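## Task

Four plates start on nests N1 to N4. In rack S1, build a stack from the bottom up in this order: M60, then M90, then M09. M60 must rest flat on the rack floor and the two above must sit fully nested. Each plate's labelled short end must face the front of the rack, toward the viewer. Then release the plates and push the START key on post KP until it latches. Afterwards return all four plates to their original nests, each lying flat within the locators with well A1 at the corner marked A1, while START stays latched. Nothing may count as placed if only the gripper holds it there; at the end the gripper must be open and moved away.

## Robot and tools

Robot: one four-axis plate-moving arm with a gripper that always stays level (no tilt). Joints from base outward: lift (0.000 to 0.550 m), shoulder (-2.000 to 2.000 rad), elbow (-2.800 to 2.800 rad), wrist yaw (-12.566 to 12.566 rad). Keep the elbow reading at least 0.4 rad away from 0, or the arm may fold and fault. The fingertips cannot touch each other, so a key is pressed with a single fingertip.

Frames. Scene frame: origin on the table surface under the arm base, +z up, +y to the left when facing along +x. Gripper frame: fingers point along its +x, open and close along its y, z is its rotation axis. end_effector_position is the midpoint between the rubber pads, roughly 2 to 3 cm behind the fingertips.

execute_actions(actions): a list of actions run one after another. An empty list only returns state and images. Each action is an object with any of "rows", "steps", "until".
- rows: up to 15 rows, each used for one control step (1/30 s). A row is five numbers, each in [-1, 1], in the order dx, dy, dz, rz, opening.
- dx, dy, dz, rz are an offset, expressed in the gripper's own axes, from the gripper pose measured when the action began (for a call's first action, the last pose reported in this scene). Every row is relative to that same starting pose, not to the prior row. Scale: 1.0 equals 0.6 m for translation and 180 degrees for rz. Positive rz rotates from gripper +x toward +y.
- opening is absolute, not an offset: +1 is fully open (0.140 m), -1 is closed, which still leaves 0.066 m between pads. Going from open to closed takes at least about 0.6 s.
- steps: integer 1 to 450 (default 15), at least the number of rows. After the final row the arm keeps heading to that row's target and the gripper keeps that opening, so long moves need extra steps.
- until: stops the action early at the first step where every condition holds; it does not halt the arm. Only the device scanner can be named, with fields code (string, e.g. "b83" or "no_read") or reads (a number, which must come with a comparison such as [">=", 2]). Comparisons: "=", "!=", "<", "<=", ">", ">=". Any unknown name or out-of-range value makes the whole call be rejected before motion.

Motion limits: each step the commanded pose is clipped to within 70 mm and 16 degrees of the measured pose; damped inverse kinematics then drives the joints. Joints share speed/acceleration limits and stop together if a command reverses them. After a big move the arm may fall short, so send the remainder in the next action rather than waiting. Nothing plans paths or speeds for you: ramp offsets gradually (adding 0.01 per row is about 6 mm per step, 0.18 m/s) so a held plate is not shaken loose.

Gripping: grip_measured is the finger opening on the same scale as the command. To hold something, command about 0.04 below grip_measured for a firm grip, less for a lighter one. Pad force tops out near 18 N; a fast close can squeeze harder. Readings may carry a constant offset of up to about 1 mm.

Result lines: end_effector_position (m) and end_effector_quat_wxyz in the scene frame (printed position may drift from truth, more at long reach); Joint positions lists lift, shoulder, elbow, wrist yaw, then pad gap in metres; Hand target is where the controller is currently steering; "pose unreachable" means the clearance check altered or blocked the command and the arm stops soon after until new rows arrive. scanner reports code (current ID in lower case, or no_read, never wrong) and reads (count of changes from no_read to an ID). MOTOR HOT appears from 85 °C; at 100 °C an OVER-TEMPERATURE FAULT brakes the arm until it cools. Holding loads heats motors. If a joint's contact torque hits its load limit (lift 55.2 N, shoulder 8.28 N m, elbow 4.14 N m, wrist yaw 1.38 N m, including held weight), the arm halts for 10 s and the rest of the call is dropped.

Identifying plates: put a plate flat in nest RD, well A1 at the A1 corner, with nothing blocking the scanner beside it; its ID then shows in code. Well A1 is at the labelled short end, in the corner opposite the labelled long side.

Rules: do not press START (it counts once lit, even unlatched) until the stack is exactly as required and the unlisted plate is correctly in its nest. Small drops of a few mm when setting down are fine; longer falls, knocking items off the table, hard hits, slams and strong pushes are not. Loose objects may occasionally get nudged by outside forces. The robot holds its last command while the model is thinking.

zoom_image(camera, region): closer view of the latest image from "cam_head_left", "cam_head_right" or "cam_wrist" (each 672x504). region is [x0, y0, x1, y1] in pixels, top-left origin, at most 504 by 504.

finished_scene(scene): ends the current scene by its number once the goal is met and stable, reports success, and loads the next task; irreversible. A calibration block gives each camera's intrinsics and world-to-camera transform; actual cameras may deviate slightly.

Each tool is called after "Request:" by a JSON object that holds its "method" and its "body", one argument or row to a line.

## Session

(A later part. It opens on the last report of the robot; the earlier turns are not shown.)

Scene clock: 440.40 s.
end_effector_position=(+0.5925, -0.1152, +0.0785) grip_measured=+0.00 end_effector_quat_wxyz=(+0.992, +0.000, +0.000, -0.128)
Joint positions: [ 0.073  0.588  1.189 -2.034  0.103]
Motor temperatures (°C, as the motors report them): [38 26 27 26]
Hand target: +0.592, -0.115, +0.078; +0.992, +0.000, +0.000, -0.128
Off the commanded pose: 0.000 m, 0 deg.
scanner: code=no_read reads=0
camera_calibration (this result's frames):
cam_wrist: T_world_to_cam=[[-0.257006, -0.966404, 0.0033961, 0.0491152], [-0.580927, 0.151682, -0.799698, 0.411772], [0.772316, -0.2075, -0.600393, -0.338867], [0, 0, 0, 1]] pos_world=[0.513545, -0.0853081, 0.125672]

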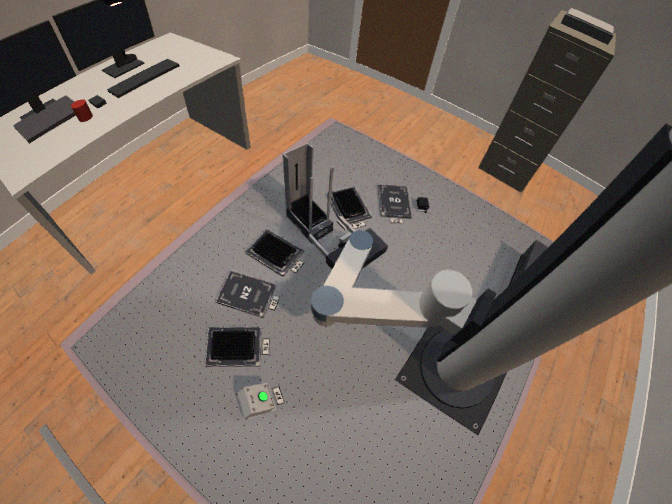

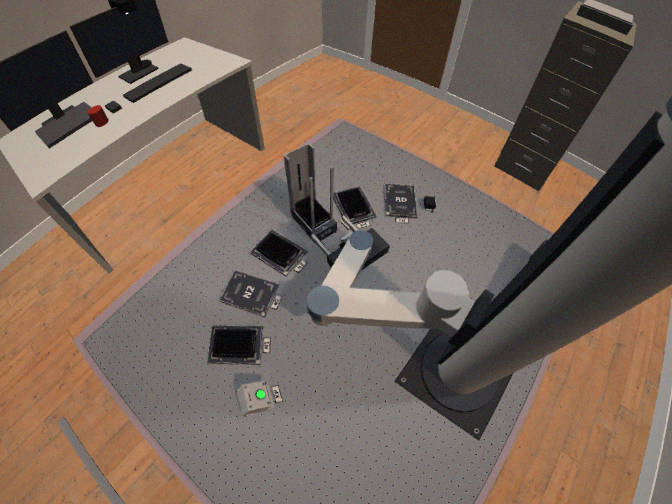

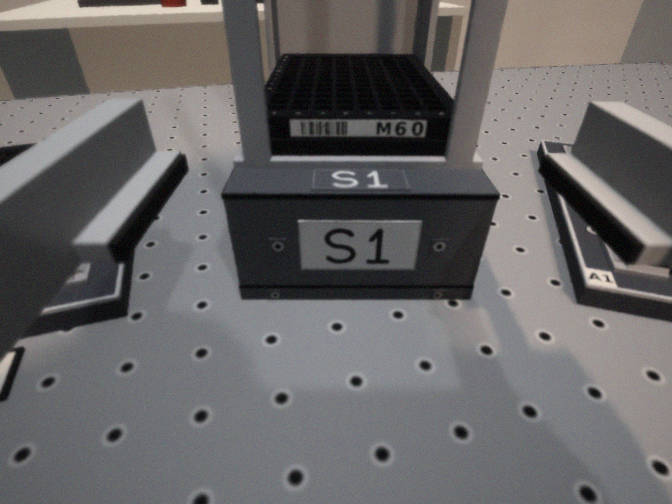

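Request:
{"method": "execute_actions", "body": {
  "actions": [
    {"rows":[[0.2005,0.0001,-0.0074,0,0]],"steps":20},
    {"rows":[[0,0,0,0,-0.3],[0,0,0,0,-0.4],[0,0,0,0,-0.45],[0,0,0,0,-0.48],[0,0,0,0,-0.5],[0,0,0,0,-0.53],[0,0,0,0,-0.56],[0,0,0,0,-0.59],[0,0,0,0,-0.62]],"steps":13}
  ]
}}

Scene clock: 447.13 s.
end_effector_position=(+0.7088, -0.1458, +0.0741) grip_measured=-0.57 end_effector_quat_wxyz=(+0.992, +0.000, +0.000, -0.128)
Joint positions: [ 0.069  0.325  1.833 -2.415  0.082]
Motor temperatures (°C, as the motors report them): [38 26 27 26]
Hand target: +0.709, -0.146, +0.074; +0.992, +0.000, +0.000, -0.128
Off the commanded pose: 0.000 m, 0 deg.
scanner: code=no_read reads=0
camera_calibration (this result's frames):
cam_wrist: T_world_to_cam=[[-0.256949, -0.966419, 0.0033961, 0.0494455], [-0.580936, 0.151647, -0.799698, 0.480479], [0.772328, -0.207454, -0.600393, -0.437727], [0, 0, 0, 1]] pos_world=[0.629901, -0.115887, 0.121262]

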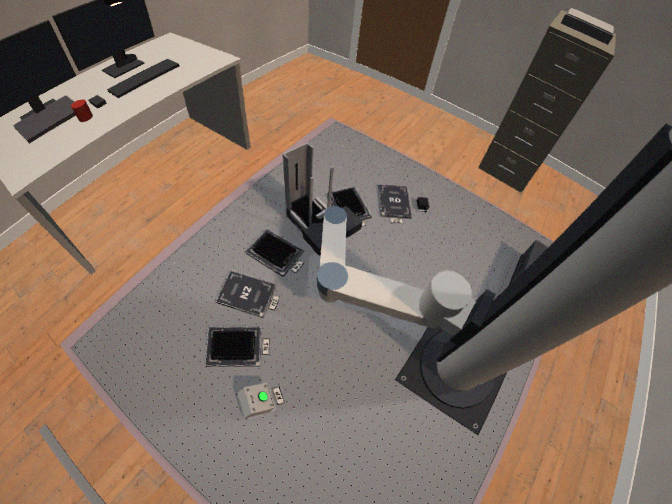

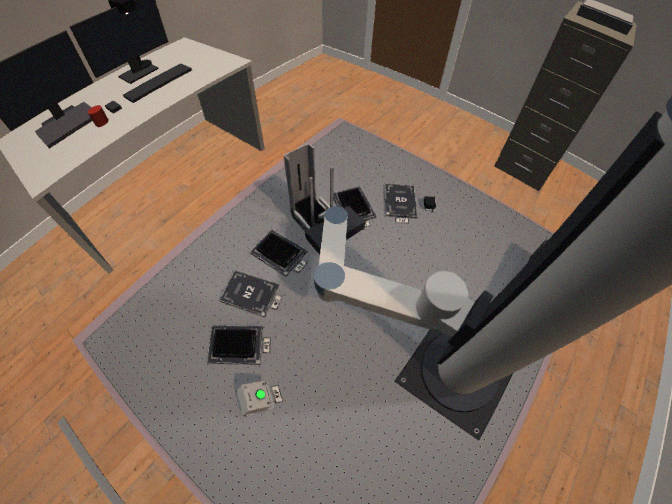

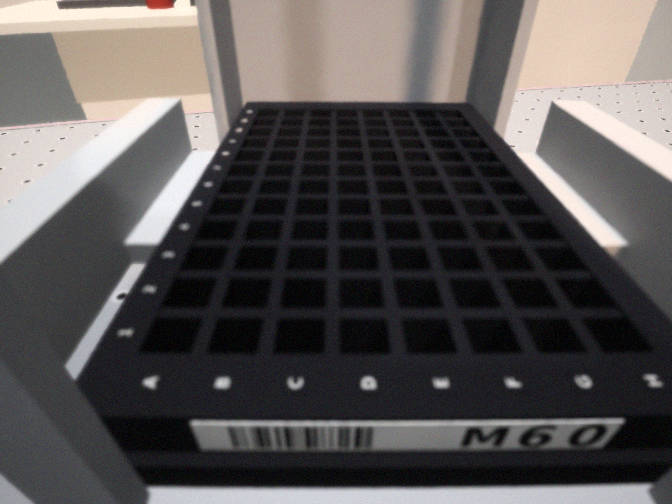

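Request:
{"method": "execute_actions", "body": {
  "actions": [
    {"rows":[[0,0,0.004,0,-0.62],[0,0,0.01,0,-0.62],[0,0,0.018,0,-0.62],[0,0,0.03,0,-0.62],[0,0,0.045,0,-0.62],[0,0,0.07,0,-0.62],[0,0,0.1,0,-0.62],[0,0,0.428,0,-0.62]],"steps":31},
    {"rows":[[0,0.01,0,0.003,-0.62],[0,0.025,0,0.008,-0.62],[0,0.045,0,0.014,-0.62],[-0.01,0.07,0,0.022,-0.62],[-0.02,0.1,0,0.032,-0.62],[-0.03,0.14,0,0.045,-0.62],[-0.0705,0.2872,0,0.1044,-0.62]],"steps":24},
    {"rows":[[0,0.007,-0.01,0,-0.62],[0,0.016,-0.025,0,-0.62],[0,0.03,-0.045,0,-0.62],[-0.005,0.045,-0.07,0,-0.62],[-0.008,0.065,-0.1,0.004,-0.62],[-0.0337,0.2972,-0.47,0.008,-0.62],[-0.0337,0.2972,-0.47,0.012,-0.62],[-0.0337,0.2972,-0.47,0.016,-0.62],[-0.0337,0.2972,-0.47,0.02,-0.62],[-0.0337,0.2972,-0.47,0.025,-0.62],[-0.0337,0.2972,-0.47,0.03,-0.62],[-0.0337,0.2972,-0.47,0.035,-0.62],[-0.0337,0.2972,-0.47,0.04,-0.62],[-0.0337,0.2972,-0.47,0.05,-0.62],[-0.0337,0.2972,-0.47,0.0922,-0.62]],"steps":36}
  ]
}}

Scene clock: 467.60 s.
end_effector_position=(+0.6787, +0.2085, +0.0489) grip_measured=-0.57 end_effector_quat_wxyz=(+0.984, +0.000, +0.000, +0.180)
Joint positions: [ 0.044  1.021  1.782 -2.441  0.082]
Motor temperatures (°C, as the motors report them): [38 26 27 26]
Hand target: +0.679, +0.208, +0.049; +0.984, +0.000, +0.000, +0.180
Off the commanded pose: 0.000 m, 0 deg.
scanner: code=no_read reads=0
camera_calibration (this result's frames):
cam_wrist: T_world_to_cam=[[0.351562, -0.936158, 0.0033961, -0.0350741], [-0.561115, -0.21362, -0.799698, 0.451817], [0.749369, 0.279238, -0.600393, -0.441946], [0, 0, 0, 1]] pos_world=[0.597033, 0.18709, 0.0960944]

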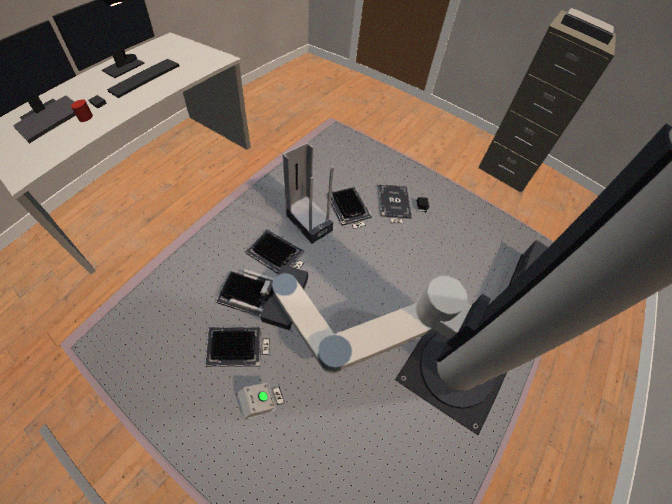

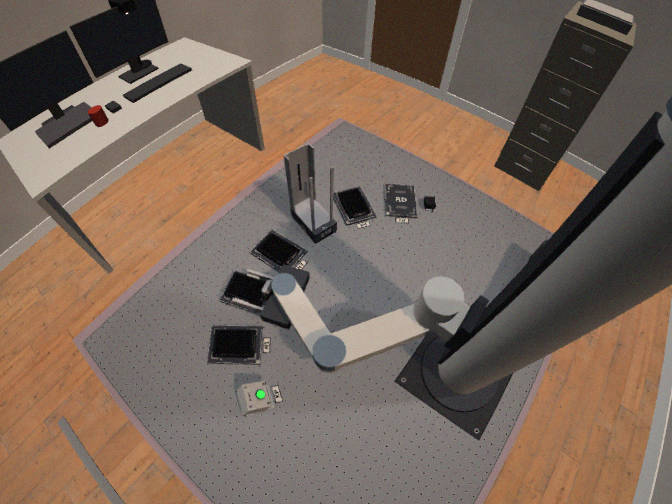

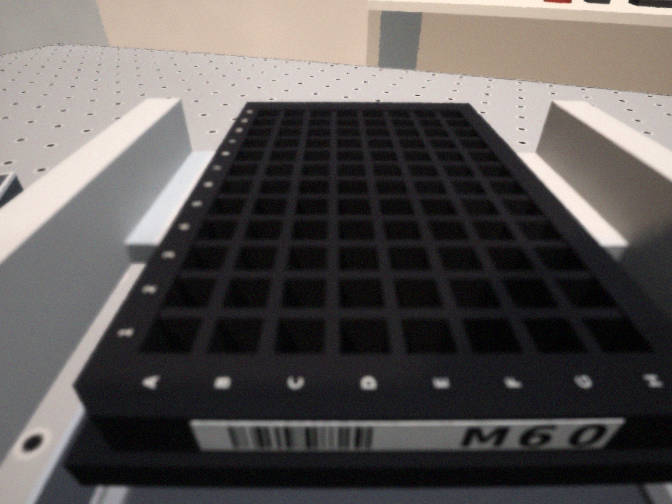

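Request:
{"method": "execute_actions", "body": {
  "actions": [
    {"rows":[[0,-0.0004,-0.004,-0.0002,-0.62],[0,-0.0004,-0.009,-0.0002,-0.62],[0,-0.0004,-0.013,-0.0002,-0.62],[0,-0.0004,-0.016,-0.0002,-0.62],[0,-0.0004,-0.019,-0.0002,-0.62],[0,-0.0004,-0.0215,-0.0002,-0.62],[0,-0.0004,-0.0235,-0.0002,-0.62],[0,-0.0004,-0.0247,-0.0002,-0.62],[0,-0.0004,-0.0247,-0.0002,-0.62],[0,-0.0004,-0.0247,-0.0002,-0.62],[0,-0.0004,-0.0247,-0.0002,-0.62],[0,-0.0004,-0.0247,-0.0002,-0.58],[0,-0.0004,-0.0247,-0.0002,-0.54],[0,-0.0004,-0.0247,-0.0002,-0.4],[0,-0.0004,-0.0247,-0.0002,0]],"steps":19}
  ]
}}

Request:
{"method": "execute_actions", "body": {
  "actions": [
    {"rows":[[-0.23,0,0.22,0,0]],"steps":23}
  ]
}}

Request:
{"method": "zoom_image", "body": {
  "camera": "cam_head_left",
  "region": [195,175,385,425]
}}

Scene clock: 481.60 s.
end_effector_position=(+0.6787, +0.2084, +0.0340) grip_measured=+0.00 end_effector_quat_wxyz=(+0.984, +0.000, +0.000, +0.180)
Joint positions: [ 0.029  1.02   1.782 -2.441  0.103]
Motor temperatures (°C, as the motors report them): [38 26 27 26]
Hand target: +0.679, +0.208, +0.034; +0.984, +0.000, +0.000, +0.180
Off the commanded pose: 0.000 m, 0 deg.
scanner: code=no_read reads=0
camera_calibration (this result's frames):
cam_wrist: T_world_to_cam=[[0.351333, -0.936245, 0.0033961, -0.0349574], [-0.561167, -0.213483, -0.799698, 0.439931], [0.749438, 0.279054, -0.600393, -0.450875], [0, 0, 0, 1]] pos_world=[0.597059, 0.187008, 0.0812283]

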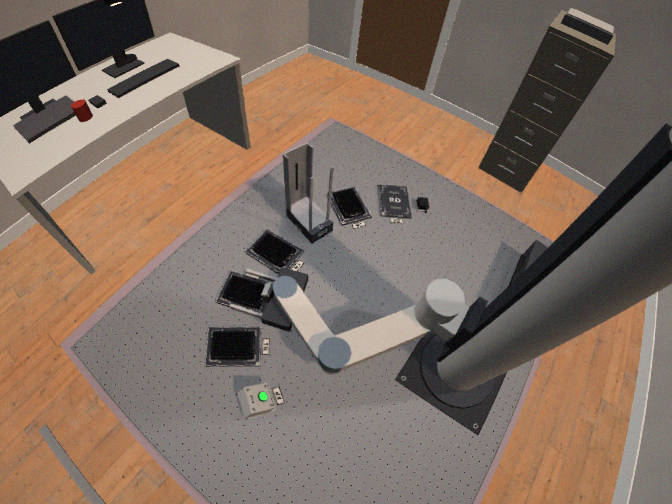

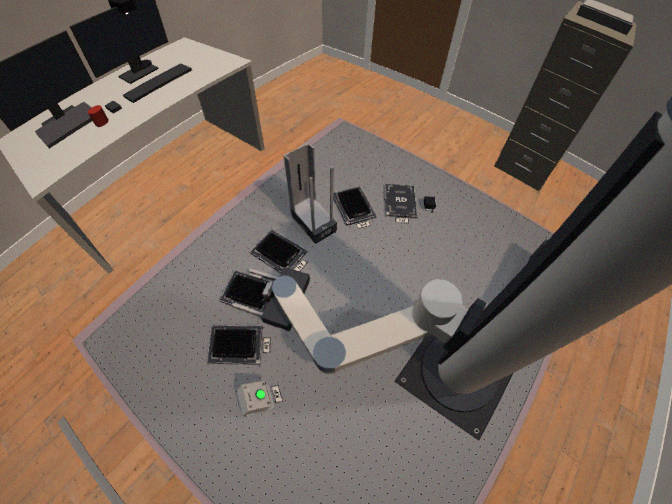

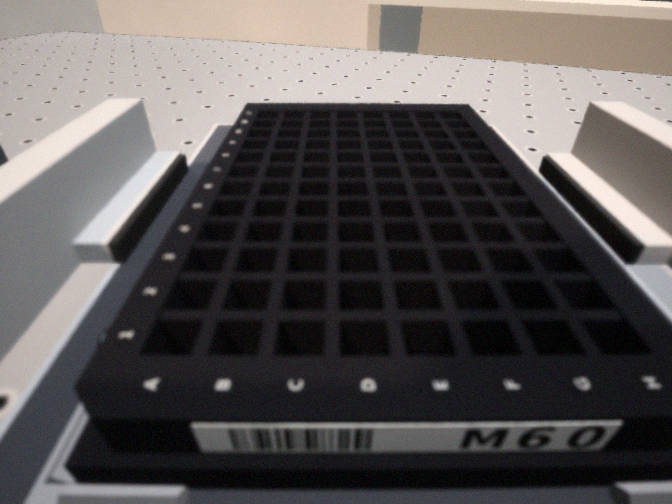

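Scene clock: 482.37 s.
end_effector_position=(+0.5495, +0.1594, +0.1661) grip_measured=+0.00 end_effector_quat_wxyz=(+0.984, +0.000, +0.000, +0.180)
Joint positions: [ 0.161  1.331  1.07  -2.039  0.103]
Motor temperatures (°C, as the motors report them): [38 26 27 26]
Hand target: +0.550, +0.160, +0.166; +0.984, +0.000, +0.000, +0.180
Off the commanded pose: 0.000 m, 0 deg.
scanner: code=no_read reads=0
camera_calibration (this result's frames):
cam_wrist: T_world_to_cam=[[0.350839, -0.93643, 0.0033961, -0.0355751], [-0.56128, -0.213187, -0.799698, 0.462616], [0.749585, 0.278659, -0.600393, -0.261136], [0, 0, 0, 1]] pos_world=[0.467881, 0.138078, 0.21329]

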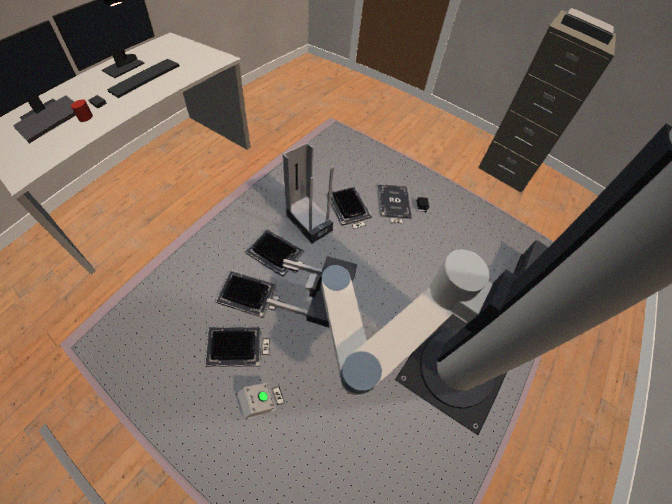

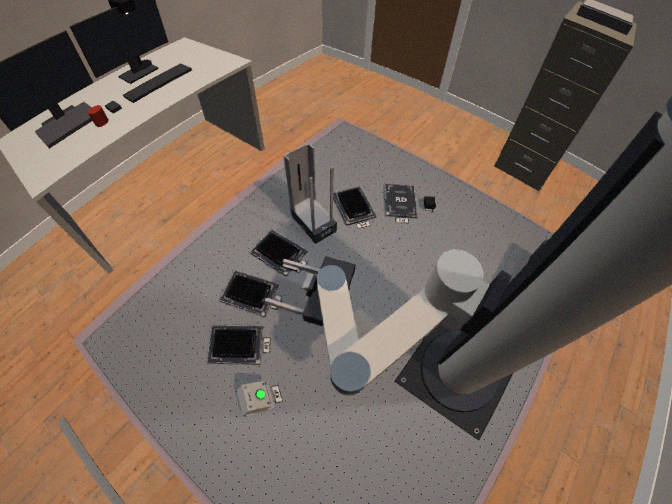

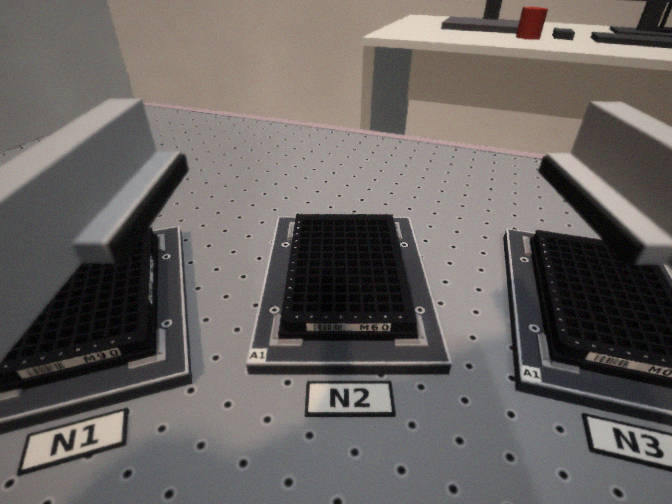

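Region (195, 175, 385, 425) of cam_head_left's 672x504 image, scaled by 2.016, with more detail than that image has; it fills the left 383 columns of this view, and the rest is white.

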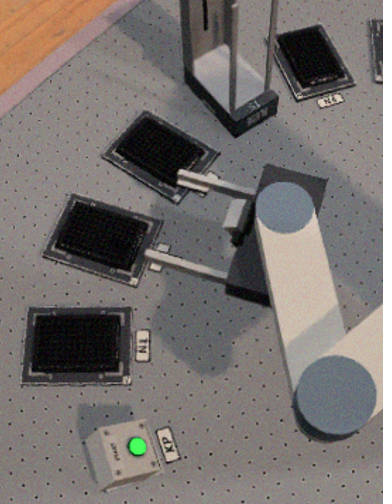

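Request:
{"method": "finished_scene", "body": {
  "scene": 2
}}

The scene is finished: the task was done.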